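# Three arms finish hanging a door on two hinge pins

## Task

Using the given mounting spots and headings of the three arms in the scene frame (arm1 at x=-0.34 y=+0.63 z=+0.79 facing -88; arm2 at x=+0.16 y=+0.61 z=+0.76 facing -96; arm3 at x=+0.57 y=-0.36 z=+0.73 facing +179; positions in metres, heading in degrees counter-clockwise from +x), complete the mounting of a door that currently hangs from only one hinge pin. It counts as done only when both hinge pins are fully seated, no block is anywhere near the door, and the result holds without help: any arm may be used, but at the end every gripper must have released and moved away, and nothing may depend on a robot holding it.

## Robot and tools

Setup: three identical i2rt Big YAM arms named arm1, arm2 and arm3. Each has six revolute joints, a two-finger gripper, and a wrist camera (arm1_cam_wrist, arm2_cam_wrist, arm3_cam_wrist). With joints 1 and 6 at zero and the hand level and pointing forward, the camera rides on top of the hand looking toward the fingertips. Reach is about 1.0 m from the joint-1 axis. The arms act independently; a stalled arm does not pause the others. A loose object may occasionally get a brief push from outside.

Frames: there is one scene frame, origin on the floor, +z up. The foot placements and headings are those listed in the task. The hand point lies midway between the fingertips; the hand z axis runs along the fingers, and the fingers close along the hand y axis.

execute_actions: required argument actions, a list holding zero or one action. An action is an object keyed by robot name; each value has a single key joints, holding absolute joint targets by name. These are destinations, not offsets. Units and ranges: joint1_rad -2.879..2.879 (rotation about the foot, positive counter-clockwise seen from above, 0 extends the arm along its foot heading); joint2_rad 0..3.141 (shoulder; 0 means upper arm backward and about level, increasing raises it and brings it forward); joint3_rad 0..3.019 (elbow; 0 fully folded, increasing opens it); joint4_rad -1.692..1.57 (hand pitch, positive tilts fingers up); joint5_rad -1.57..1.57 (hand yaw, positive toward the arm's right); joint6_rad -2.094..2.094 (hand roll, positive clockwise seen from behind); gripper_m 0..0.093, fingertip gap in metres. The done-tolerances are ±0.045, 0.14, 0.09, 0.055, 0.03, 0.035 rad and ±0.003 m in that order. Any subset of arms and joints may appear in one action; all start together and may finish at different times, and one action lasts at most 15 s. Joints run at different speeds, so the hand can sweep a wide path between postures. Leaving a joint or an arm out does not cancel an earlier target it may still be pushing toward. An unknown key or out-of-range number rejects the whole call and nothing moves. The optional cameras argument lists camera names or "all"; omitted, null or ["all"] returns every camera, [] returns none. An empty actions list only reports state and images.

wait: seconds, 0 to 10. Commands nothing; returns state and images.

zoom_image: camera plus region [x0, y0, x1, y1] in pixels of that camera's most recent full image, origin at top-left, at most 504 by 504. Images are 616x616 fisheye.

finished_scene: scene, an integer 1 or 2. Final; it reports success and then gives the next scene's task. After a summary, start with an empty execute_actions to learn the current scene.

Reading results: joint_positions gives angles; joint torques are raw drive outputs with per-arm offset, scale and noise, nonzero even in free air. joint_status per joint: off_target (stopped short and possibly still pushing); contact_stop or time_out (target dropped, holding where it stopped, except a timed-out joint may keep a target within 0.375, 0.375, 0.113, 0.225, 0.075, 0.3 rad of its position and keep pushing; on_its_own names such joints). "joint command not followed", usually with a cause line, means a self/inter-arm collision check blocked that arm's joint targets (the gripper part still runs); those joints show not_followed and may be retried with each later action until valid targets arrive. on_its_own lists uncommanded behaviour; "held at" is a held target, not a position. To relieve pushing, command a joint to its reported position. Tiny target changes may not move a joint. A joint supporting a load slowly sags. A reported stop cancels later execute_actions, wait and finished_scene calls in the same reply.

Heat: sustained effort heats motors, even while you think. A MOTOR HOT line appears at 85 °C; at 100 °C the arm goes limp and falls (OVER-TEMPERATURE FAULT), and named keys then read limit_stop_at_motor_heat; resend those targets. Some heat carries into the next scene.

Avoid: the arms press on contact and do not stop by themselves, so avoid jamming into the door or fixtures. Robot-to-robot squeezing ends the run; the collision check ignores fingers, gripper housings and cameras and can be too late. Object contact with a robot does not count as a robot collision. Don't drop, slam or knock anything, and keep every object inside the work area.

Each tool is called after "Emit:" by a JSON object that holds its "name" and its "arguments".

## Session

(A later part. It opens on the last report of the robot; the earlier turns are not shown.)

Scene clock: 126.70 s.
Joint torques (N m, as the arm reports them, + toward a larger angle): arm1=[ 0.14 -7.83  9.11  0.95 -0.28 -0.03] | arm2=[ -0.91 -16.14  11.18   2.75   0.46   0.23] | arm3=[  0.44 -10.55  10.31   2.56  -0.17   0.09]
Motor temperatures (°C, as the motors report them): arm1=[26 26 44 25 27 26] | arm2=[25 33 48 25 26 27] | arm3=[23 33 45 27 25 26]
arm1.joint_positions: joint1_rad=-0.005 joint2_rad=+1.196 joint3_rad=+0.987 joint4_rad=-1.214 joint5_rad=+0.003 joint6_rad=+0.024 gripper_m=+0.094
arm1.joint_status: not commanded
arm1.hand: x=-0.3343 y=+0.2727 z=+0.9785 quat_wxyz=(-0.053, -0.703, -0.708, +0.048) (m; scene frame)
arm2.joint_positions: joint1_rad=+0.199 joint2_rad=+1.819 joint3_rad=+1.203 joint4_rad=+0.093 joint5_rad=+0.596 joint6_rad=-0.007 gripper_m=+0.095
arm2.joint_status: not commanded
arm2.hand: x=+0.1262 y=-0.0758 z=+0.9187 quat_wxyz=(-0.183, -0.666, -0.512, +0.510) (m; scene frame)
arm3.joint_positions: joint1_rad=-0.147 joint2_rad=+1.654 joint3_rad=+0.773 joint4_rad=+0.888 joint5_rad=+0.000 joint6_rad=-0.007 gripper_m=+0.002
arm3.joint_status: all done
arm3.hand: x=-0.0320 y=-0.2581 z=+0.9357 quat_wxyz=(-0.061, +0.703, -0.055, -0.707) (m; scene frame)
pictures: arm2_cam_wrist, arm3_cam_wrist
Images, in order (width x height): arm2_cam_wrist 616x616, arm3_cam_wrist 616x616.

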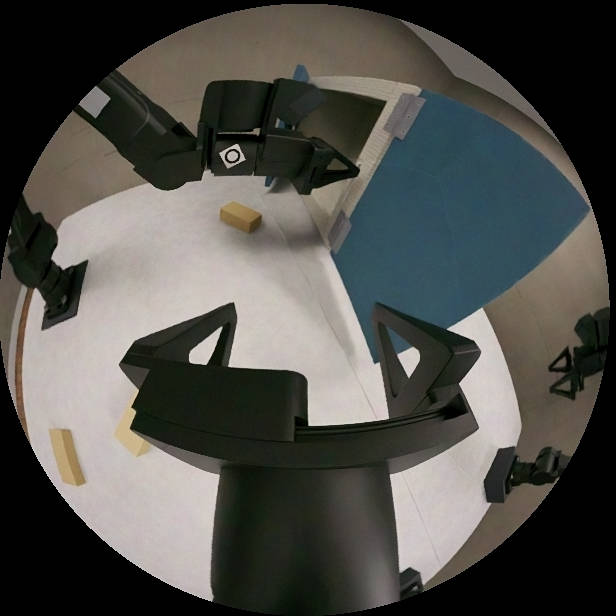

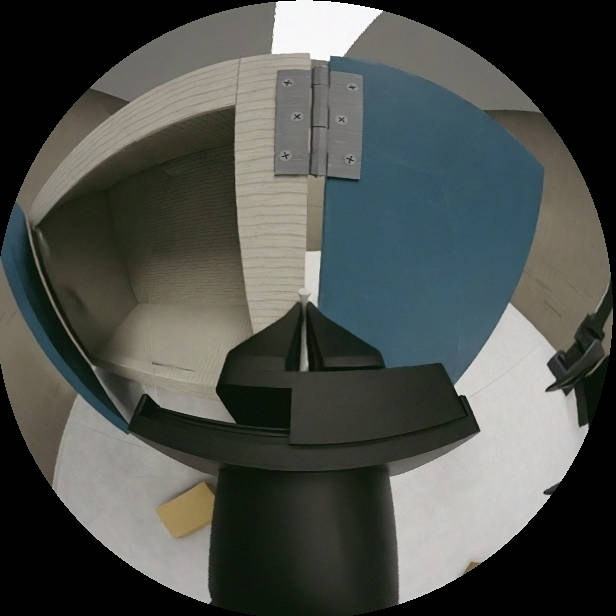

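Emit:
{"name": "execute_actions", "arguments": {"actions": [{"arm3":{"joints":{"joint1_rad":-0.167,"joint2_rad":1.70,"joint4_rad":0.95}}}], "cameras": ["arm3_cam_wrist","arm2_cam_wrist"]}}

Emit:
{"name": "zoom_image", "arguments": {"camera": "arm2_cam_wrist", "region": [290,130,430,270]}}

Scene clock: 134.17 s.
Joint torques (N m, as the arm reports them, + toward a larger angle): arm1=[ 0.21 -7.78  9.12  0.93 -0.27 -0.03] | arm2=[ -0.7  -16.31  11.19   2.61   0.44   0.21] | arm3=[ -1.08 -10.53  10.03   2.62  -0.15   0.1 ]
Motor temperatures (°C, as the motors report them): arm1=[26 26 44 25 27 26] | arm2=[25 33 48 25 26 27] | arm3=[23 32 45 27 25 26]
arm1.joint_positions: joint1_rad=-0.005 joint2_rad=+1.196 joint3_rad=+0.987 joint4_rad=-1.214 joint5_rad=+0.003 joint6_rad=+0.024 gripper_m=+0.094
arm1.joint_status: not commanded
arm1.hand: x=-0.3343 y=+0.2727 z=+0.9785 quat_wxyz=(-0.053, -0.703, -0.708, +0.048) (m; scene frame)
arm2.joint_positions: joint1_rad=+0.199 joint2_rad=+1.819 joint3_rad=+1.203 joint4_rad=+0.093 joint5_rad=+0.596 joint6_rad=-0.007 gripper_m=+0.095
arm2.joint_status: not commanded
arm2.hand: x=+0.1262 y=-0.0758 z=+0.9187 quat_wxyz=(-0.183, -0.666, -0.512, +0.510) (m; scene frame)
arm3.joint_positions: joint1_rad=-0.153 joint2_rad=+1.689 joint3_rad=+0.773 joint4_rad=+0.928 joint5_rad=+0.000 joint6_rad=-0.007 gripper_m=+0.002
arm3.joint_status: all done
arm3.hand: x=-0.0337 y=-0.2538 z=+0.9249 quat_wxyz=(-0.063, +0.701, -0.057, -0.708) (m; scene frame)
pictures: arm2_cam_wrist, arm3_cam_wrist
Images, in order (width x height): arm2_cam_wrist 616x616, arm3_cam_wrist 616x616.

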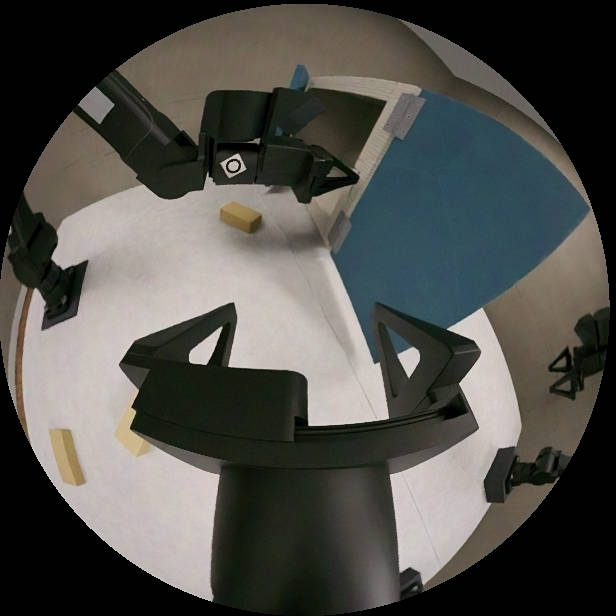

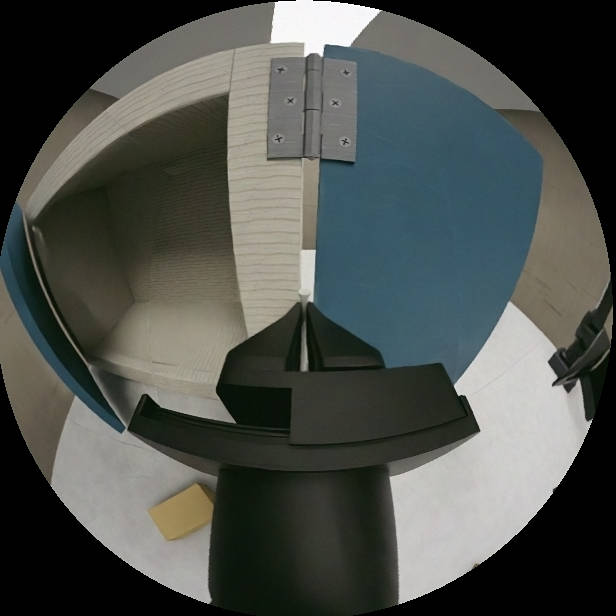

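Region (290, 130, 430, 270) of arm2_cam_wrist's 616x616 image, scaled by 3.600, with more detail than that image has.

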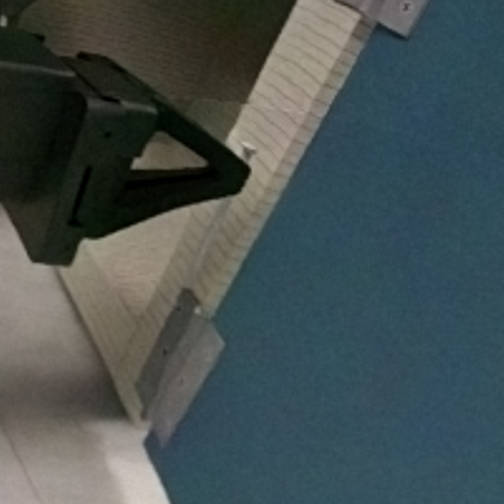

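Emit:
{"name": "execute_actions", "arguments": {"actions": [{"arm3":{"joints":{"joint1_rad":-0.175,"joint2_rad":1.715,"joint4_rad":0.955}}}], "cameras": ["arm3_cam_wrist","arm2_cam_wrist"]}}

Emit:
{"name": "zoom_image", "arguments": {"camera": "arm2_cam_wrist", "region": [310,160,390,240]}}

Emit:
{"name": "zoom_image", "arguments": {"camera": "arm3_cam_wrist", "region": [240,200,380,400]}}

Scene clock: 139.67 s.
Joint torques (N m, as the arm reports them, + toward a larger angle): arm1=[ 0.1  -7.91  9.12  0.93 -0.28 -0.03] | arm2=[ -0.51 -16.67  11.07   2.66   0.47   0.23] | arm3=[ -0.93 -10.06   9.92   2.48  -0.14   0.1 ]
Motor temperatures (°C, as the motors report them): arm1=[26 26 44 25 27 26] | arm2=[25 34 47 25 26 27] | arm3=[23 32 46 27 25 26]
arm1.joint_positions: joint1_rad=-0.005 joint2_rad=+1.196 joint3_rad=+0.987 joint4_rad=-1.214 joint5_rad=+0.003 joint6_rad=+0.024 gripper_m=+0.094
arm1.joint_status: not commanded
arm1.hand: x=-0.3343 y=+0.2727 z=+0.9785 quat_wxyz=(-0.053, -0.703, -0.708, +0.048) (m; scene frame)
arm2.joint_positions: joint1_rad=+0.199 joint2_rad=+1.819 joint3_rad=+1.203 joint4_rad=+0.093 joint5_rad=+0.596 joint6_rad=-0.007 gripper_m=+0.095
arm2.joint_status: not commanded
arm2.hand: x=+0.1262 y=-0.0758 z=+0.9187 quat_wxyz=(-0.183, -0.666, -0.512, +0.510) (m; scene frame)
arm3.joint_positions: joint1_rad=-0.161 joint2_rad=+1.700 joint3_rad=+0.773 joint4_rad=+0.933 joint5_rad=+0.000 joint6_rad=-0.007 gripper_m=+0.002
arm3.joint_status: all done
arm3.hand: x=-0.0335 y=-0.2489 z=+0.9201 quat_wxyz=(-0.066, +0.702, -0.060, -0.706) (m; scene frame)
pictures: arm2_cam_wrist, arm3_cam_wrist
Images, in order (width x height): arm2_cam_wrist 616x616, arm3_cam_wrist 616x616.

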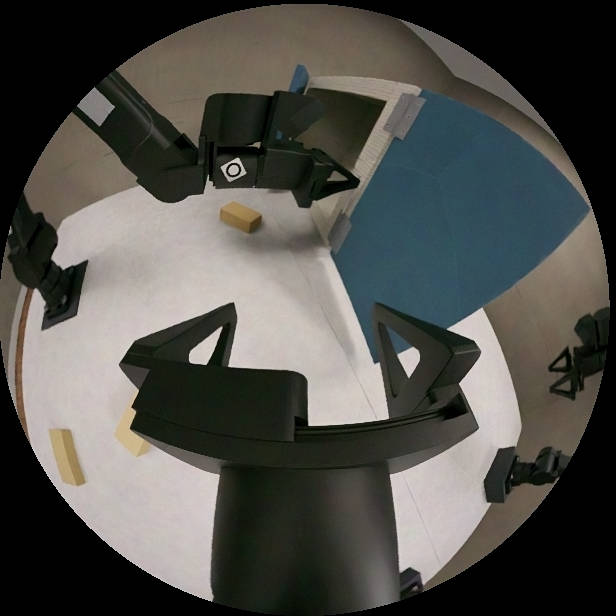

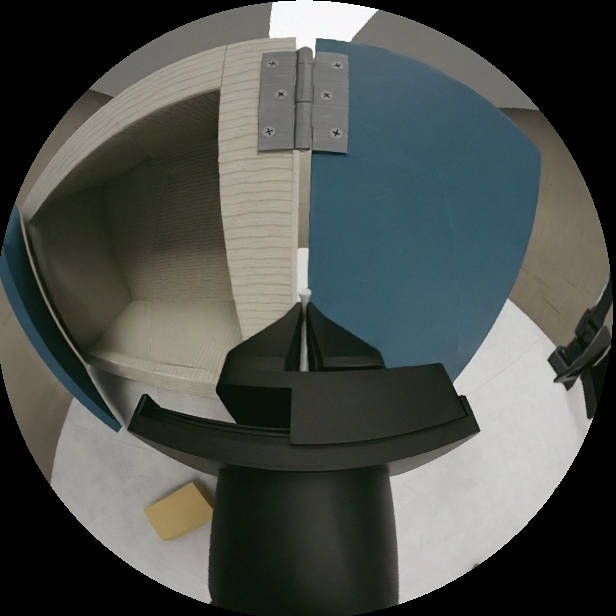

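Region (310, 160, 390, 240) of arm2_cam_wrist's 616x616 image, scaled by 6.300, with more detail than that image has.

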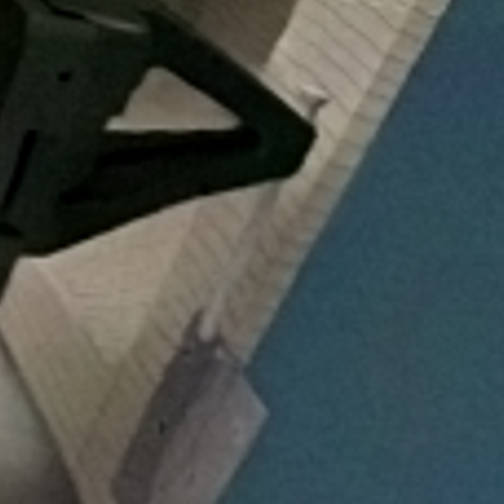

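Region (240, 200, 380, 400) of arm3_cam_wrist's 616x616 image, scaled by 2.520, with more detail than that image has; it fills the left 353 columns of this view, and the rest is white.

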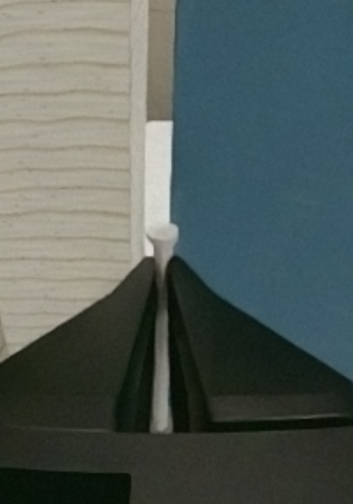

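Emit:
{"name": "execute_actions", "arguments": {"actions": [{"arm3":{"joints":{"joint3_rad":0.825,"joint4_rad":0.93}}}], "cameras": ["arm2_cam_wrist"]}}

Emit:
{"name": "zoom_image", "arguments": {"camera": "arm2_cam_wrist", "region": [310,160,390,240]}}

Scene clock: 148.37 s.
Joint torques (N m, as the arm reports them, + toward a larger angle): arm1=[ 0.05 -7.85  9.11  0.96 -0.29 -0.04] | arm2=[ -0.66 -16.03  11.24   2.76   0.47   0.25] | arm3=[-0.91 -9.91 10.35  1.65 -0.17  0.11]
Motor temperatures (°C, as the motors report them): arm1=[26 26 44 25 27 26] | arm2=[25 34 47 25 26 27] | arm3=[23 32 46 27 25 26]
arm1.joint_positions: joint1_rad=-0.005 joint2_rad=+1.196 joint3_rad=+0.987 joint4_rad=-1.214 joint5_rad=+0.003 joint6_rad=+0.024 gripper_m=+0.094
arm1.joint_status: not commanded
arm1.hand: x=-0.3343 y=+0.2727 z=+0.9785 quat_wxyz=(-0.053, -0.703, -0.708, +0.048) (m; scene frame)
arm2.joint_positions: joint1_rad=+0.199 joint2_rad=+1.819 joint3_rad=+1.203 joint4_rad=+0.093 joint5_rad=+0.596 joint6_rad=-0.007 gripper_m=+0.095
arm2.joint_status: not commanded
arm2.hand: x=+0.1262 y=-0.0758 z=+0.9187 quat_wxyz=(-0.183, -0.666, -0.512, +0.510) (m; scene frame)
arm3.joint_positions: joint1_rad=-0.161 joint2_rad=+1.700 joint3_rad=+0.783 joint4_rad=+0.933 joint5_rad=+0.000 joint6_rad=-0.007 gripper_m=+0.002
arm3.joint_status: all done
arm3.hand: x=-0.0366 y=-0.2483 z=+0.9250 quat_wxyz=(-0.066, +0.699, -0.060, -0.710) (m; scene frame)
pictures: arm2_cam_wrist
Images, in order (width x height): arm2_cam_wrist 616x616.

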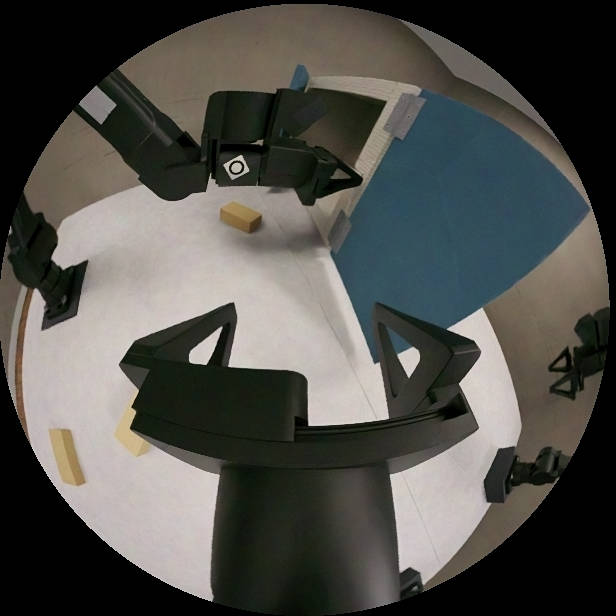

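Region (310, 160, 390, 240) of arm2_cam_wrist's 616x616 image, scaled by 6.300, with more detail than that image has.

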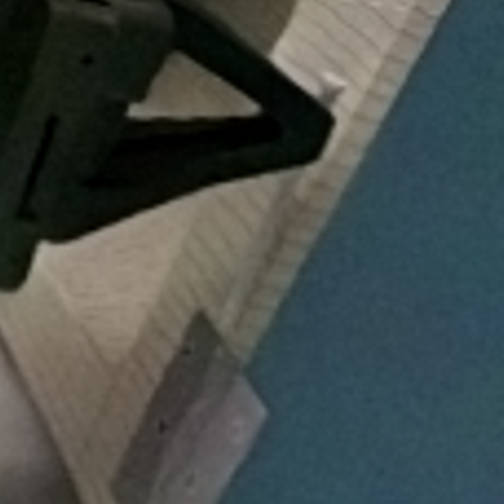

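Emit:
{"name": "execute_actions", "arguments": {"actions": [{"arm3":{"joints":{"joint2_rad":1.745,"joint4_rad":0.975}}}], "cameras": ["arm2_cam_wrist"]}}

Emit:
{"name": "zoom_image", "arguments": {"camera": "arm2_cam_wrist", "region": [310,160,390,240]}}

Scene clock: 153.37 s.
Joint torques (N m, as the arm reports them, + toward a larger angle): arm1=[ 0.15 -7.87  9.1   0.91 -0.27 -0.02] | arm2=[ -0.93 -16.49  11.12   2.74   0.48   0.24] | arm3=[ -0.8  -10.73  10.09   2.53  -0.13   0.1 ]
Motor temperatures (°C, as the motors report them): arm1=[26 26 44 25 27 26] | arm2=[25 34 47 26 26 27] | arm3=[23 32 46 27 25 26]
arm1.joint_positions: joint1_rad=-0.005 joint2_rad=+1.196 joint3_rad=+0.987 joint4_rad=-1.214 joint5_rad=+0.003 joint6_rad=+0.024 gripper_m=+0.094
arm1.joint_status: not commanded
arm1.hand: x=-0.3343 y=+0.2727 z=+0.9785 quat_wxyz=(-0.053, -0.703, -0.708, +0.048) (m; scene frame)
arm2.joint_positions: joint1_rad=+0.199 joint2_rad=+1.819 joint3_rad=+1.203 joint4_rad=+0.093 joint5_rad=+0.596 joint6_rad=-0.007 gripper_m=+0.095
arm2.joint_status: not commanded
arm2.hand: x=+0.1262 y=-0.0758 z=+0.9187 quat_wxyz=(-0.183, -0.666, -0.512, +0.510) (m; scene frame)
arm3.joint_positions: joint1_rad=-0.161 joint2_rad=+1.734 joint3_rad=+0.785 joint4_rad=+0.953 joint5_rad=+0.000 joint6_rad=-0.007 gripper_m=+0.002
arm3.joint_status: all done
arm3.hand: x=-0.0391 y=-0.2479 z=+0.9099 quat_wxyz=(-0.066, +0.704, -0.060, -0.705) (m; scene frame)
pictures: arm2_cam_wrist
Images, in order (width x height): arm2_cam_wrist 616x616.

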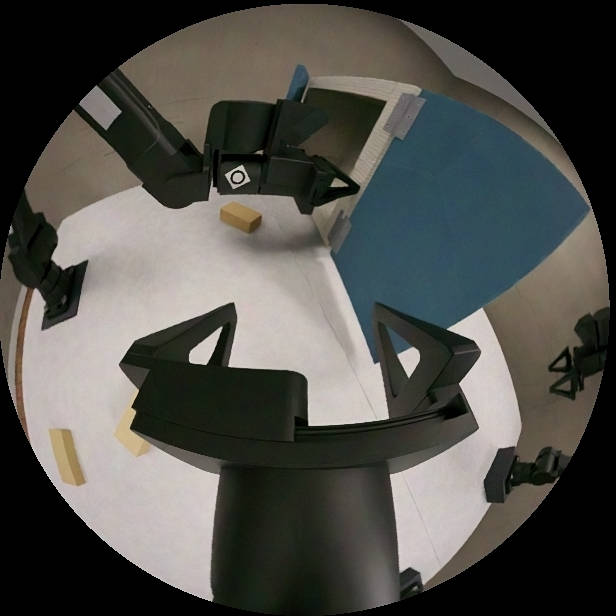

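Region (310, 160, 390, 240) of arm2_cam_wrist's 616x616 image, scaled by 6.300, with more detail than that image has.

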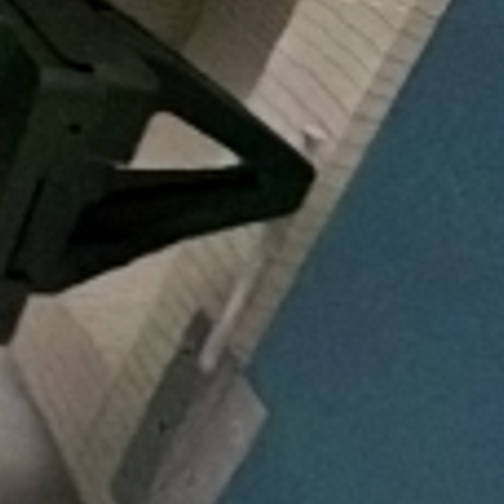

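Emit:
{"name": "execute_actions", "arguments": {"actions": [{"arm3":{"joints":{"joint3_rad":0.845,"joint4_rad":0.95}}}], "cameras": ["arm2_cam_wrist","arm3_cam_wrist"]}}

Emit:
{"name": "zoom_image", "arguments": {"camera": "arm2_cam_wrist", "region": [310,160,390,240]}}

Scene clock: 160.13 s.
Joint torques (N m, as the arm reports them, + toward a larger angle): arm1=[ 0.12 -7.77  9.09  0.92 -0.27 -0.03] | arm2=[ -1.02 -16.31  11.06   2.6    0.51   0.23] | arm3=[ -0.96 -10.66  10.1    1.83  -0.14   0.11]
Motor temperatures (°C, as the motors report them): arm1=[26 26 44 25 27 26] | arm2=[25 34 47 26 26 27] | arm3=[23 32 47 27 25 26]
arm1.joint_positions: joint1_rad=-0.005 joint2_rad=+1.196 joint3_rad=+0.987 joint4_rad=-1.214 joint5_rad=+0.003 joint6_rad=+0.024 gripper_m=+0.094
arm1.joint_status: not commanded
arm1.hand: x=-0.3343 y=+0.2727 z=+0.9785 quat_wxyz=(-0.053, -0.703, -0.708, +0.048) (m; scene frame)
arm2.joint_positions: joint1_rad=+0.199 joint2_rad=+1.819 joint3_rad=+1.203 joint4_rad=+0.093 joint5_rad=+0.596 joint6_rad=-0.007 gripper_m=+0.095
arm2.joint_status: not commanded
arm2.hand: x=+0.1262 y=-0.0758 z=+0.9187 quat_wxyz=(-0.183, -0.666, -0.512, +0.510) (m; scene frame)
arm3.joint_positions: joint1_rad=-0.161 joint2_rad=+1.734 joint3_rad=+0.806 joint4_rad=+0.953 joint5_rad=+0.000 joint6_rad=-0.007 gripper_m=+0.002
arm3.joint_status: all done
arm3.hand: x=-0.0454 y=-0.2467 z=+0.9198 quat_wxyz=(-0.066, +0.696, -0.059, -0.712) (m; scene frame)
pictures: arm2_cam_wrist, arm3_cam_wrist
Images, in order (width x height): arm2_cam_wrist 616x616, arm3_cam_wrist 616x616.

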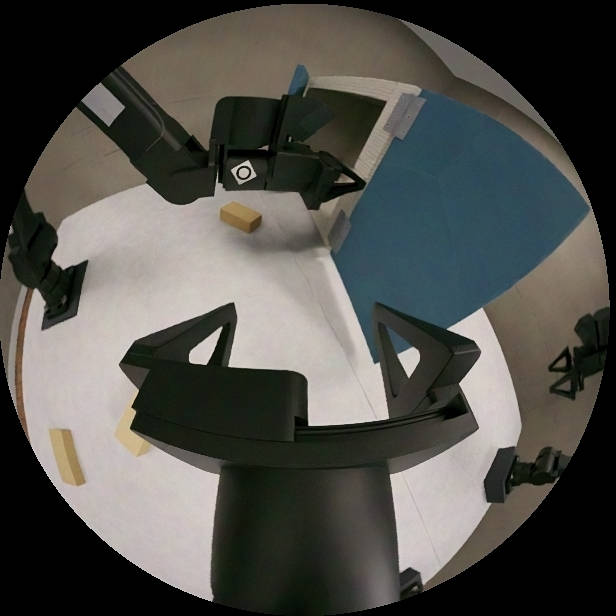

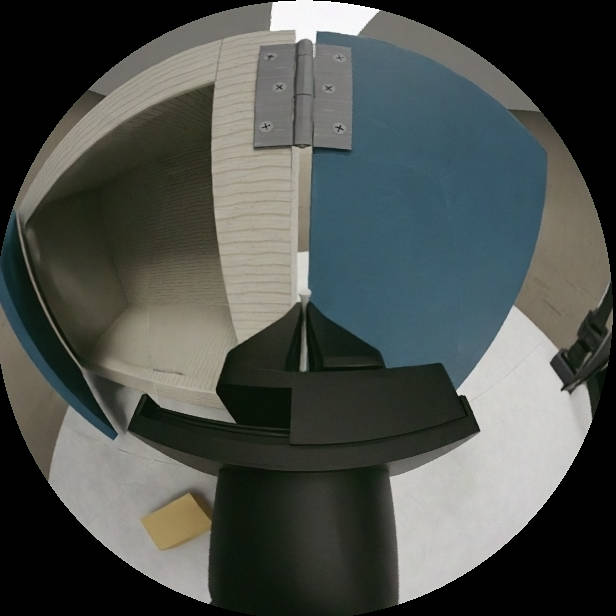

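Region (310, 160, 390, 240) of arm2_cam_wrist's 616x616 image, scaled by 6.300, with more detail than that image has.

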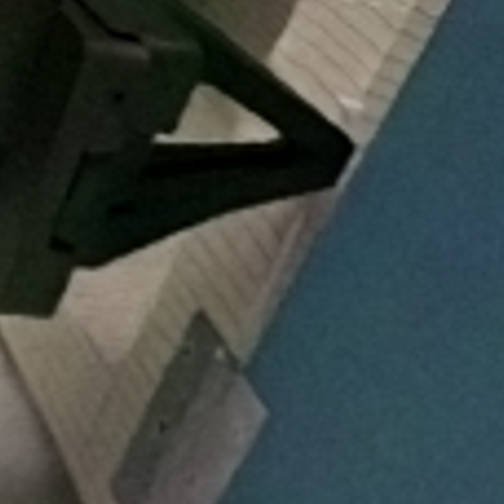

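Emit:
{"name": "execute_actions", "arguments": {"actions": [{"arm3":{"joints":{"joint3_rad":0.785}}}], "cameras": ["arm2_cam_wrist"]}}

Emit:
{"name": "zoom_image", "arguments": {"camera": "arm2_cam_wrist", "region": [320,175,380,235]}}

Scene clock: 169.90 s.
Joint torques (N m, as the arm reports them, + toward a larger angle): arm1=[ 0.35 -7.91  9.08  0.92 -0.27 -0.02] | arm2=[ -1.1  -16.14  11.2    2.72   0.47   0.23] | arm3=[ -0.79 -11.23   6.55   1.77  -0.15   0.11]
Motor temperatures (°C, as the motors report them): arm1=[26 26 44 25 27 26] | arm2=[25 34 47 26 26 27] | arm3=[23 33 47 27 25 26]
arm1.joint_positions: joint1_rad=-0.005 joint2_rad=+1.196 joint3_rad=+0.987 joint4_rad=-1.214 joint5_rad=+0.003 joint6_rad=+0.024 gripper_m=+0.094
arm1.joint_status: not commanded
arm1.hand: x=-0.3343 y=+0.2727 z=+0.9785 quat_wxyz=(-0.053, -0.703, -0.708, +0.048) (m; scene frame)
arm2.joint_positions: joint1_rad=+0.199 joint2_rad=+1.819 joint3_rad=+1.203 joint4_rad=+0.093 joint5_rad=+0.596 joint6_rad=-0.007 gripper_m=+0.095
arm2.joint_status: not commanded
arm2.hand: x=+0.1262 y=-0.0758 z=+0.9187 quat_wxyz=(-0.183, -0.666, -0.512, +0.510) (m; scene frame)
arm3.joint_positions: joint1_rad=-0.161 joint2_rad=+1.734 joint3_rad=+0.787 joint4_rad=+0.953 joint5_rad=+0.000 joint6_rad=-0.007 gripper_m=+0.002
arm3.joint_status: all done
arm3.hand: x=-0.0397 y=-0.2478 z=+0.9108 quat_wxyz=(-0.066, +0.703, -0.060, -0.706) (m; scene frame)
pictures: arm2_cam_wrist
Images, in order (width x height): arm2_cam_wrist 616x616.

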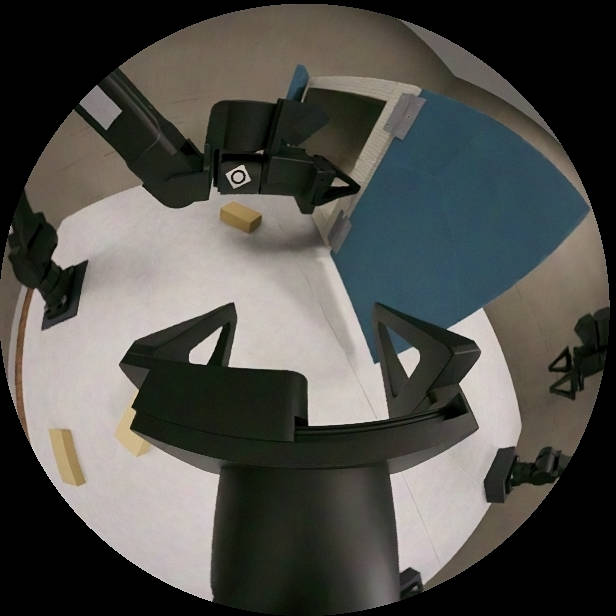

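Region (320, 175, 380, 235) of arm2_cam_wrist's 616x616 image, scaled by 8.400, with more detail than that image has.

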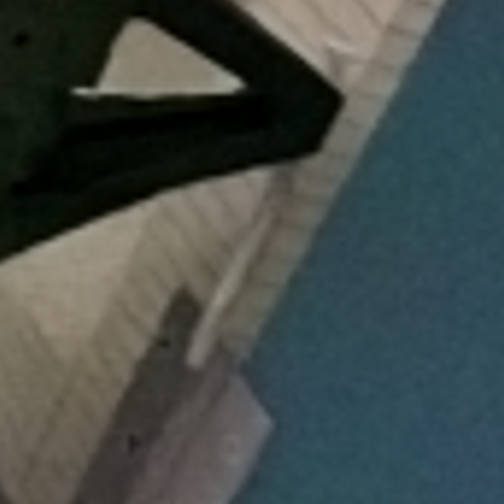

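Emit:
{"name": "execute_actions", "arguments": {"actions": [{"arm3":{"joints":{"joint2_rad":1.71,"joint3_rad":0.833}}}], "cameras": ["arm2_cam_wrist"]}}

Emit:
{"name": "zoom_image", "arguments": {"camera": "arm2_cam_wrist", "region": [320,175,380,235]}}

Scene clock: 178.20 s.
Joint torques (N m, as the arm reports them, + toward a larger angle): arm1=[ 0.27 -7.83  9.16  0.91 -0.27 -0.03] | arm2=[ -0.77 -16.75  11.09   2.72   0.47   0.25] | arm3=[ -0.66 -13.42  10.33   1.66  -0.17   0.07]
Motor temperatures (°C, as the motors report them): arm1=[26 26 44 25 27 26] | arm2=[25 35 47 26 26 27] | arm3=[23 33 45 27 25 26]
arm1.joint_positions: joint1_rad=-0.005 joint2_rad=+1.196 joint3_rad=+0.987 joint4_rad=-1.214 joint5_rad=+0.003 joint6_rad=+0.024 gripper_m=+0.094
arm1.joint_status: not commanded
arm1.hand: x=-0.3343 y=+0.2727 z=+0.9785 quat_wxyz=(-0.053, -0.703, -0.708, +0.048) (m; scene frame)
arm2.joint_positions: joint1_rad=+0.199 joint2_rad=+1.819 joint3_rad=+1.203 joint4_rad=+0.093 joint5_rad=+0.596 joint6_rad=-0.007 gripper_m=+0.095
arm2.joint_status: not commanded
arm2.hand: x=+0.1262 y=-0.0758 z=+0.9187 quat_wxyz=(-0.183, -0.666, -0.512, +0.510) (m; scene frame)
arm3.joint_positions: joint1_rad=-0.161 joint2_rad=+1.734 joint3_rad=+0.791 joint4_rad=+0.953 joint5_rad=+0.000 joint6_rad=-0.007 gripper_m=+0.002
arm3.joint_status: all done
arm3.hand: x=-0.0409 y=-0.2475 z=+0.9130 quat_wxyz=(-0.066, +0.701, -0.060, -0.707) (m; scene frame)
pictures: arm2_cam_wrist
Images, in order (width x height): arm2_cam_wrist 616x616.

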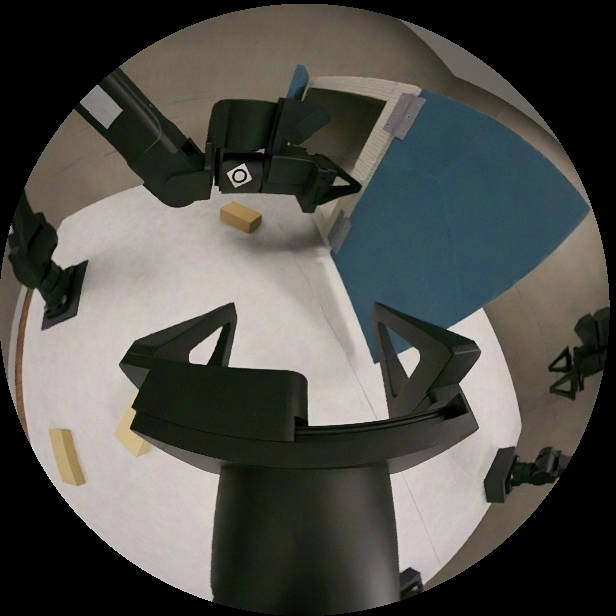

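Region (320, 175, 380, 235) of arm2_cam_wrist's 616x616 image, scaled by 8.400, with more detail than that image has.

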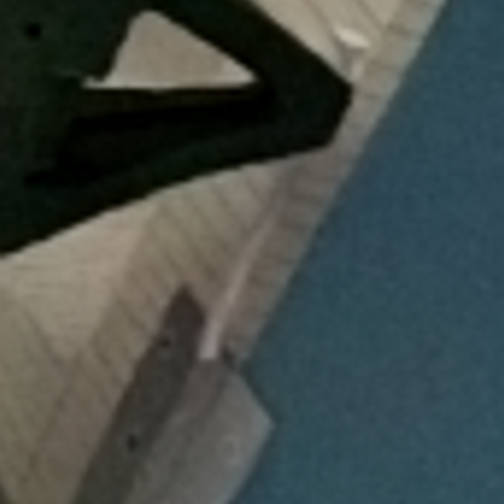

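Emit:
{"name": "execute_actions", "arguments": {"actions": [{"arm3":{"joints":{"joint2_rad":1.775,"joint4_rad":0.985}}}], "cameras": ["arm2_cam_wrist"]}}

Emit:
{"name": "zoom_image", "arguments": {"camera": "arm2_cam_wrist", "region": [320,175,380,235]}}

Scene clock: 183.63 s.
Joint torques (N m, as the arm reports them, + toward a larger angle): arm1=[ 0.27 -7.85  9.11  0.91 -0.27 -0.04] | arm2=[ -1.18 -16.38  11.09   2.66   0.46   0.22] | arm3=[ -0.74 -11.09   9.9    2.57  -0.16   0.08]
Motor temperatures (°C, as the motors report them): arm1=[26 26 44 25 27 26] | arm2=[25 35 47 26 26 27] | arm3=[23 33 46 27 25 26]
arm1.joint_positions: joint1_rad=-0.005 joint2_rad=+1.196 joint3_rad=+0.987 joint4_rad=-1.214 joint5_rad=+0.003 joint6_rad=+0.024 gripper_m=+0.094
arm1.joint_status: not commanded
arm1.hand: x=-0.3343 y=+0.2727 z=+0.9785 quat_wxyz=(-0.053, -0.703, -0.708, +0.048) (m; scene frame)
arm2.joint_positions: joint1_rad=+0.199 joint2_rad=+1.819 joint3_rad=+1.203 joint4_rad=+0.093 joint5_rad=+0.596 joint6_rad=-0.007 gripper_m=+0.095
arm2.joint_status: not commanded
arm2.hand: x=+0.1262 y=-0.0758 z=+0.9187 quat_wxyz=(-0.183, -0.666, -0.512, +0.510) (m; scene frame)
arm3.joint_positions: joint1_rad=-0.161 joint2_rad=+1.763 joint3_rad=+0.794 joint4_rad=+0.965 joint5_rad=+0.000 joint6_rad=-0.007 gripper_m=+0.002
arm3.joint_status: all done
arm3.hand: x=-0.0432 y=-0.2471 z=+0.9001 quat_wxyz=(-0.065, +0.706, -0.060, -0.703) (m; scene frame)
pictures: arm2_cam_wrist
Images, in order (width x height): arm2_cam_wrist 616x616.

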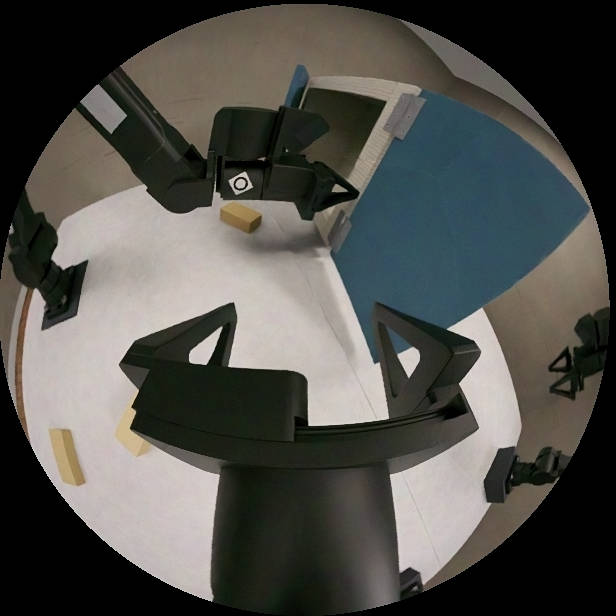

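Region (320, 175, 380, 235) of arm2_cam_wrist's 616x616 image, scaled by 8.400, with more detail than that image has.

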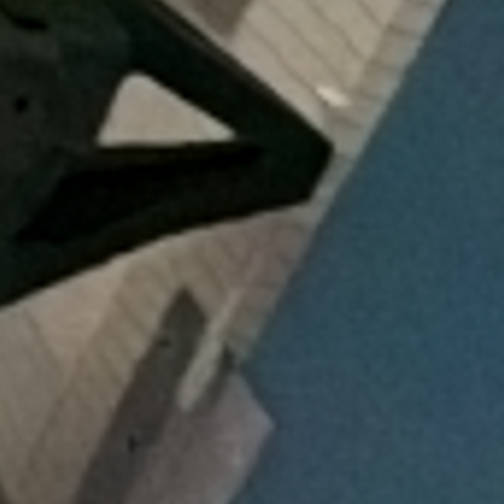

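Emit:
{"name": "execute_actions", "arguments": {"actions": [{"arm3":{"joints":{"joint2_rad":1.69,"joint4_rad":0.95}}}], "cameras": []}}

Emit:
{"name": "execute_actions", "arguments": {"actions": [{"arm3":{"joints":{"joint1_rad":-0.181}}}], "cameras": ["arm2_cam_wrist","arm3_cam_wrist"]}}

Emit:
{"name": "zoom_image", "arguments": {"camera": "arm2_cam_wrist", "region": [320,175,380,235]}}

Scene clock: 190.13 s.
Joint torques (N m, as the arm reports them, + toward a larger angle): arm1=[ 0.24 -7.88  9.11  0.96 -0.29 -0.03] | arm2=[ -1.15 -16.4   11.16   2.64   0.47   0.23] | arm3=[ -1.12 -12.34  10.51   1.45  -0.16   0.11]
Motor temperatures (°C, as the motors report them): arm1=[26 26 44 25 27 26] | arm2=[25 35 47 26 26 27] | arm3=[23 33 46 27 25 26]
arm1.joint_positions: joint1_rad=-0.005 joint2_rad=+1.196 joint3_rad=+0.987 joint4_rad=-1.214 joint5_rad=+0.003 joint6_rad=+0.024 gripper_m=+0.094
arm1.joint_status: not commanded
arm1.hand: x=-0.3343 y=+0.2727 z=+0.9785 quat_wxyz=(-0.053, -0.703, -0.708, +0.048) (m; scene frame)
arm2.joint_positions: joint1_rad=+0.199 joint2_rad=+1.819 joint3_rad=+1.203 joint4_rad=+0.093 joint5_rad=+0.596 joint6_rad=-0.007 gripper_m=+0.095
arm2.joint_status: not commanded
arm2.hand: x=+0.1262 y=-0.0758 z=+0.9187 quat_wxyz=(-0.183, -0.666, -0.512, +0.510) (m; scene frame)
arm3.joint_positions: joint1_rad=-0.161 joint2_rad=+1.700 joint3_rad=+0.794 joint4_rad=+0.957 joint5_rad=+0.000 joint6_rad=-0.007 gripper_m=+0.002
arm3.joint_status: all done
arm3.hand: x=-0.0395 y=-0.2478 z=+0.9357 quat_wxyz=(-0.067, +0.687, -0.058, -0.722) (m; scene frame)
pictures: none
No camera images: the call's "cameras" was empty. Leave "cameras" out to get every camera's image.

Scene clock: 190.67 s.
Joint torques (N m, as the arm reports them, + toward a larger angle): arm1=[ 0.29 -7.84  9.14  0.93 -0.27 -0.02] | arm2=[ -1.49 -16.37  11.03   2.66   0.47   0.24] | arm3=[ -1.16 -12.86  10.45   1.55  -0.16   0.11]
Motor temperatures (°C, as the motors report them): arm1=[26 26 44 25 27 26] | arm2=[25 35 47 26 26 27] | arm3=[23 33 46 27 25 26]
arm1.joint_positions: joint1_rad=-0.005 joint2_rad=+1.196 joint3_rad=+0.987 joint4_rad=-1.214 joint5_rad=+0.003 joint6_rad=+0.024 gripper_m=+0.094
arm1.joint_status: not commanded
arm1.hand: x=-0.3343 y=+0.2727 z=+0.9785 quat_wxyz=(-0.053, -0.703, -0.708, +0.048) (m; scene frame)
arm2.joint_positions: joint1_rad=+0.199 joint2_rad=+1.819 joint3_rad=+1.203 joint4_rad=+0.093 joint5_rad=+0.596 joint6_rad=-0.007 gripper_m=+0.095
arm2.joint_status: not commanded
arm2.hand: x=+0.1262 y=-0.0758 z=+0.9187 quat_wxyz=(-0.183, -0.666, -0.512, +0.510) (m; scene frame)
arm3.joint_positions: joint1_rad=-0.167 joint2_rad=+1.700 joint3_rad=+0.794 joint4_rad=+0.957 joint5_rad=+0.000 joint6_rad=-0.007 gripper_m=+0.002
arm3.joint_status: all done
arm3.hand: x=-0.0389 y=-0.2443 z=+0.9358 quat_wxyz=(-0.069, +0.686, -0.060, -0.721) (m; scene frame)
pictures: arm2_cam_wrist, arm3_cam_wrist
Images, in order (width x height): arm2_cam_wrist 616x616, arm3_cam_wrist 616x616.

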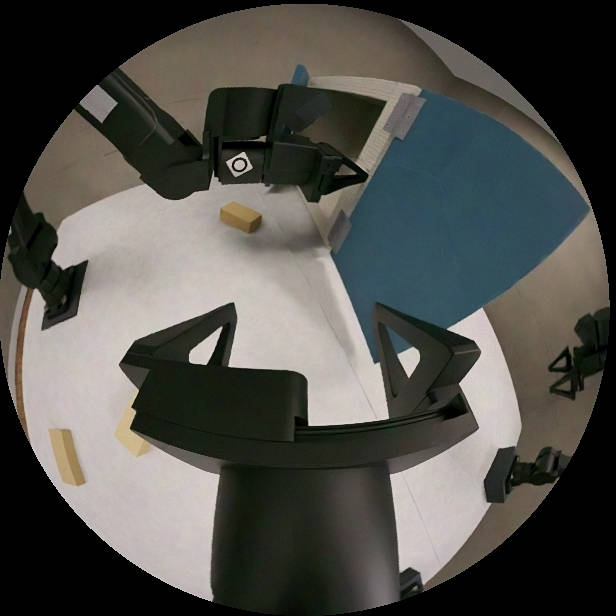

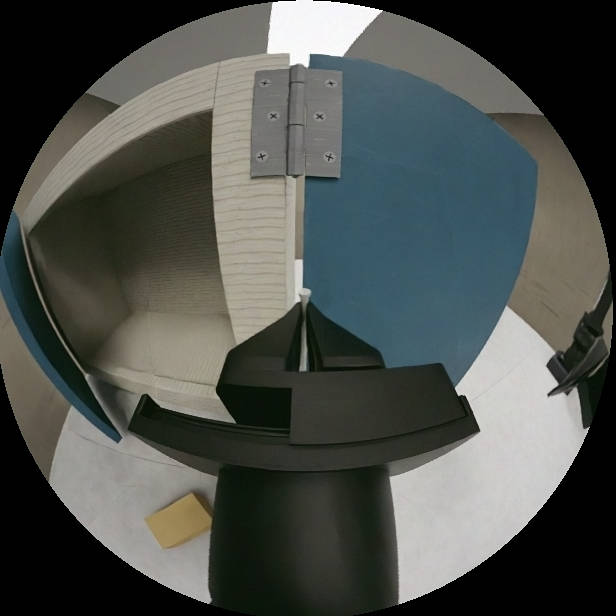

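Region (320, 175, 380, 235) of arm2_cam_wrist's 616x616 image, scaled by 8.400, with more detail than that image has.

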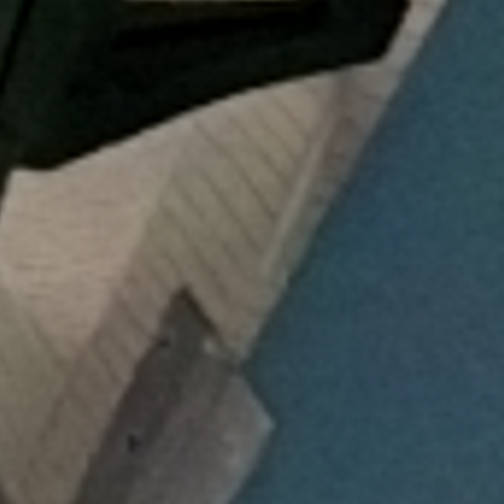

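Emit:
{"name": "execute_actions", "arguments": {"actions": [{"arm3":{"joints":{"joint1_rad":-0.155,"joint2_rad":1.73,"joint4_rad":0.98}}}], "cameras": ["arm2_cam_wrist","arm3_cam_wrist"]}}

Emit:
{"name": "zoom_image", "arguments": {"camera": "arm2_cam_wrist", "region": [320,175,380,235]}}

Scene clock: 198.20 s.
Joint torques (N m, as the arm reports them, + toward a larger angle): arm1=[ 0.19 -8.02  9.15  0.93 -0.27 -0.02] | arm2=[ -0.94 -16.67  11.19   2.62   0.45   0.21] | arm3=[  1.04 -10.73  10.18   2.52  -0.13   0.13]
Motor temperatures (°C, as the motors report them): arm1=[26 26 44 25 27 26] | arm2=[25 35 47 26 26 27] | arm3=[23 33 47 27 25 26]
arm1.joint_positions: joint1_rad=-0.005 joint2_rad=+1.196 joint3_rad=+0.987 joint4_rad=-1.214 joint5_rad=+0.003 joint6_rad=+0.024 gripper_m=+0.094
arm1.joint_status: not commanded
arm1.hand: x=-0.3343 y=+0.2727 z=+0.9785 quat_wxyz=(-0.053, -0.703, -0.708, +0.048) (m; scene frame)
arm2.joint_positions: joint1_rad=+0.199 joint2_rad=+1.819 joint3_rad=+1.203 joint4_rad=+0.093 joint5_rad=+0.596 joint6_rad=-0.007 gripper_m=+0.095
arm2.joint_status: not commanded
arm2.hand: x=+0.1262 y=-0.0758 z=+0.9187 quat_wxyz=(-0.183, -0.666, -0.512, +0.510) (m; scene frame)
arm3.joint_positions: joint1_rad=-0.167 joint2_rad=+1.716 joint3_rad=+0.794 joint4_rad=+0.959 joint5_rad=+0.000 joint6_rad=-0.007 gripper_m=+0.002
arm3.joint_status: all done
arm3.hand: x=-0.0400 y=-0.2441 z=+0.9266 quat_wxyz=(-0.069, +0.691, -0.061, -0.717) (m; scene frame)
pictures: arm2_cam_wrist, arm3_cam_wrist
Images, in order (width x height): arm2_cam_wrist 616x616, arm3_cam_wrist 616x616.

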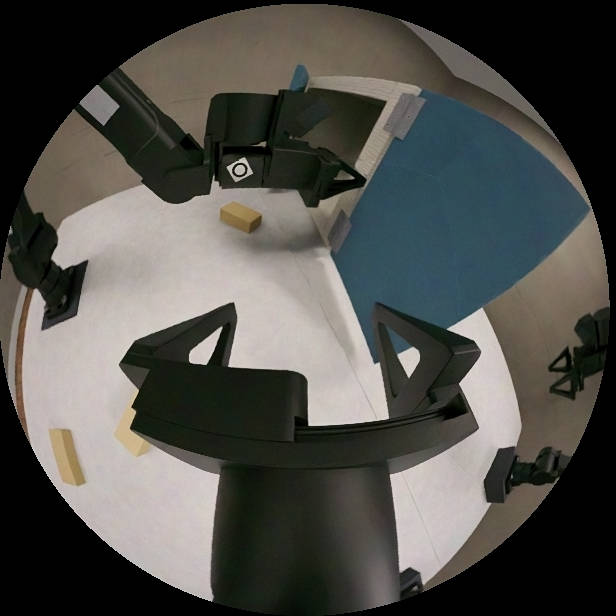

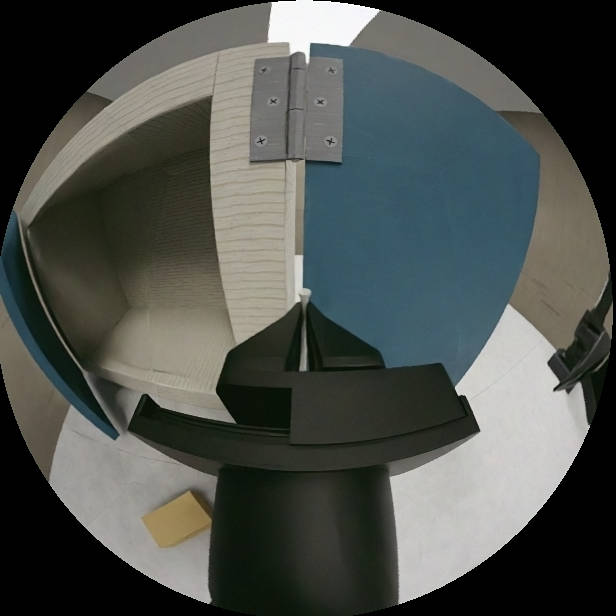

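Region (320, 175, 380, 235) of arm2_cam_wrist's 616x616 image, scaled by 8.400, with more detail than that image has.

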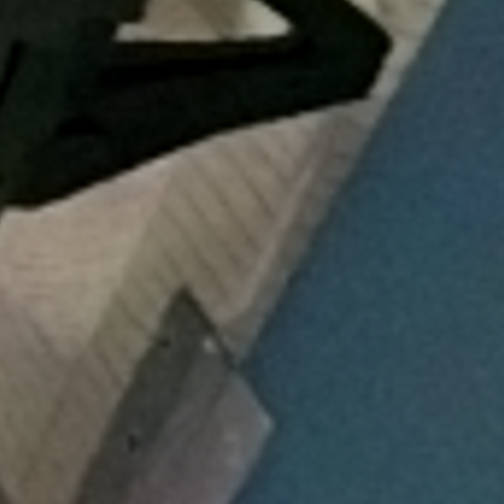

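Emit:
{"name": "execute_actions", "arguments": {"actions": [{"arm3":{"joints":{"joint2_rad":1.75,"joint4_rad":0.985}}}], "cameras": ["arm2_cam_wrist"]}}

Emit:
{"name": "zoom_image", "arguments": {"camera": "arm2_cam_wrist", "region": [320,175,380,235]}}

Scene clock: 203.03 s.
Joint torques (N m, as the arm reports them, + toward a larger angle): arm1=[ 0.26 -8.04  9.11  0.94 -0.27 -0.01] | arm2=[ -0.65 -16.44  11.08   2.59   0.45   0.23] | arm3=[  1.25 -10.65  10.     2.46  -0.14   0.1 ]
Motor temperatures (°C, as the motors report them): arm1=[26 26 44 25 27 26] | arm2=[25 35 47 26 26 27] | arm3=[23 33 47 27 25 26]
arm1.joint_positions: joint1_rad=-0.005 joint2_rad=+1.196 joint3_rad=+0.987 joint4_rad=-1.214 joint5_rad=+0.003 joint6_rad=+0.024 gripper_m=+0.094
arm1.joint_status: not commanded
arm1.hand: x=-0.3343 y=+0.2727 z=+0.9785 quat_wxyz=(-0.053, -0.703, -0.708, +0.048) (m; scene frame)
arm2.joint_positions: joint1_rad=+0.199 joint2_rad=+1.819 joint3_rad=+1.203 joint4_rad=+0.093 joint5_rad=+0.596 joint6_rad=-0.007 gripper_m=+0.095
arm2.joint_status: not commanded
arm2.hand: x=+0.1262 y=-0.0758 z=+0.9187 quat_wxyz=(-0.183, -0.666, -0.512, +0.510) (m; scene frame)
arm3.joint_positions: joint1_rad=-0.167 joint2_rad=+1.737 joint3_rad=+0.794 joint4_rad=+0.965 joint5_rad=+0.000 joint6_rad=-0.007 gripper_m=+0.002
arm3.joint_status: all done
arm3.hand: x=-0.0413 y=-0.2438 z=+0.9157 quat_wxyz=(-0.068, +0.697, -0.061, -0.711) (m; scene frame)
pictures: arm2_cam_wrist
Images, in order (width x height): arm2_cam_wrist 616x616.

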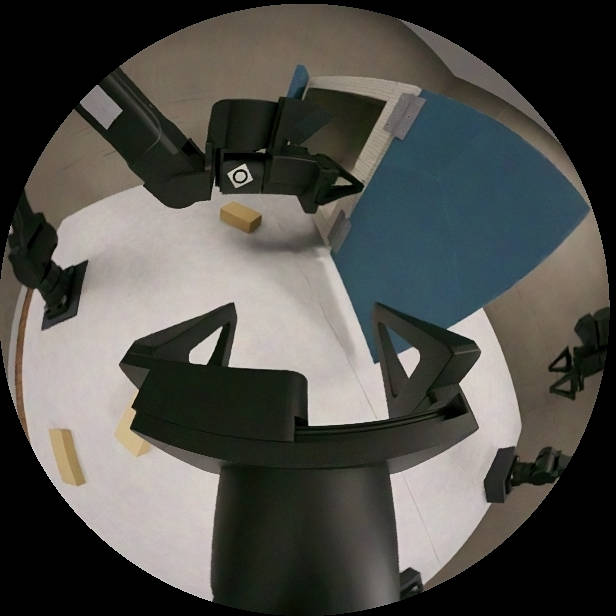

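Region (320, 175, 380, 235) of arm2_cam_wrist's 616x616 image, scaled by 8.400, with more detail than that image has.

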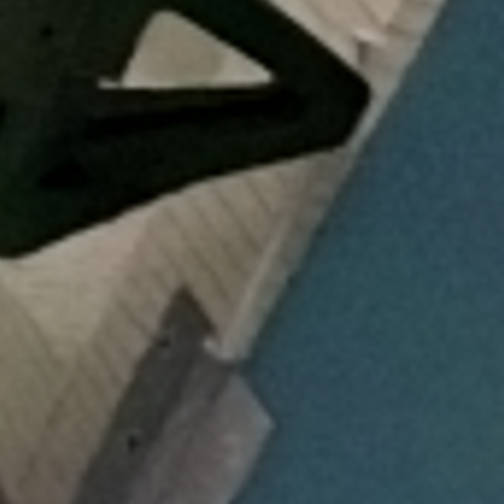

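Tip near (225,355), at the junction. Continue.

Emit:
{"name": "execute_actions", "arguments": {"actions": [{"arm3":{"joints":{"joint2_rad":1.78,"joint4_rad":1.005}}}], "cameras": ["arm2_cam_wrist"]}}

Emit:
{"name": "zoom_image", "arguments": {"camera": "arm2_cam_wrist", "region": [320,175,380,235]}}

Scene clock: 207.37 s.
Joint torques (N m, as the arm reports them, + toward a larger angle): arm1=[ 0.15 -7.77  9.08  0.89 -0.28 -0.03] | arm2=[ -0.88 -16.44  11.     2.73   0.45   0.25] | arm3=[  1.15 -11.13   9.92   2.52  -0.16   0.13]
Motor temperatures (°C, as the motors report them): arm1=[26 26 44 25 27 26] | arm2=[25 35 47 26 26 27] | arm3=[23 33 47 27 25 26]
arm1.joint_positions: joint1_rad=-0.005 joint2_rad=+1.196 joint3_rad=+0.987 joint4_rad=-1.214 joint5_rad=+0.003 joint6_rad=+0.024 gripper_m=+0.094
arm1.joint_status: not commanded
arm1.hand: x=-0.3343 y=+0.2727 z=+0.9785 quat_wxyz=(-0.053, -0.703, -0.708, +0.048) (m; scene frame)
arm2.joint_positions: joint1_rad=+0.199 joint2_rad=+1.819 joint3_rad=+1.203 joint4_rad=+0.093 joint5_rad=+0.596 joint6_rad=-0.007 gripper_m=+0.095
arm2.joint_status: not commanded
arm2.hand: x=+0.1262 y=-0.0758 z=+0.9187 quat_wxyz=(-0.183, -0.666, -0.512, +0.510) (m; scene frame)
arm3.joint_positions: joint1_rad=-0.167 joint2_rad=+1.769 joint3_rad=+0.794 joint4_rad=+0.984 joint5_rad=+0.000 joint6_rad=-0.007 gripper_m=+0.002
arm3.joint_status: all done
arm3.hand: x=-0.0428 y=-0.2436 z=+0.9011 quat_wxyz=(-0.068, +0.701, -0.062, -0.707) (m; scene frame)
pictures: arm2_cam_wrist
Images, in order (width x height): arm2_cam_wrist 616x616.

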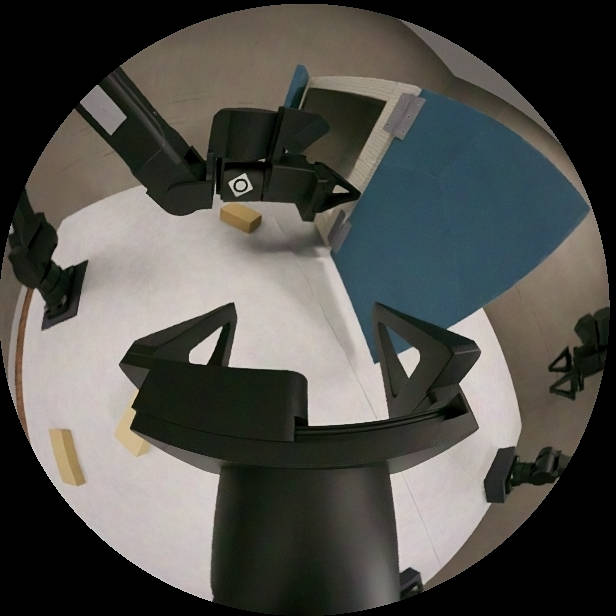

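Region (320, 175, 380, 235) of arm2_cam_wrist's 616x616 image, scaled by 8.400, with more detail than that image has.

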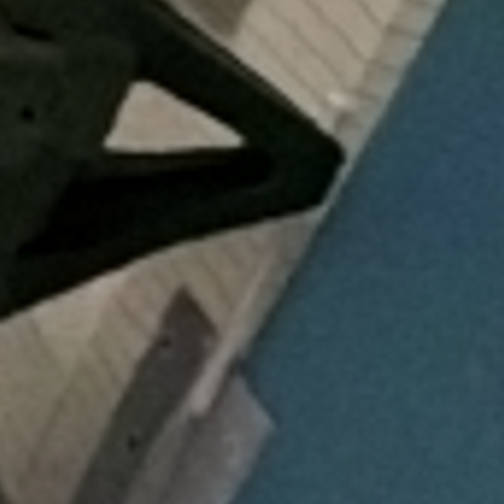

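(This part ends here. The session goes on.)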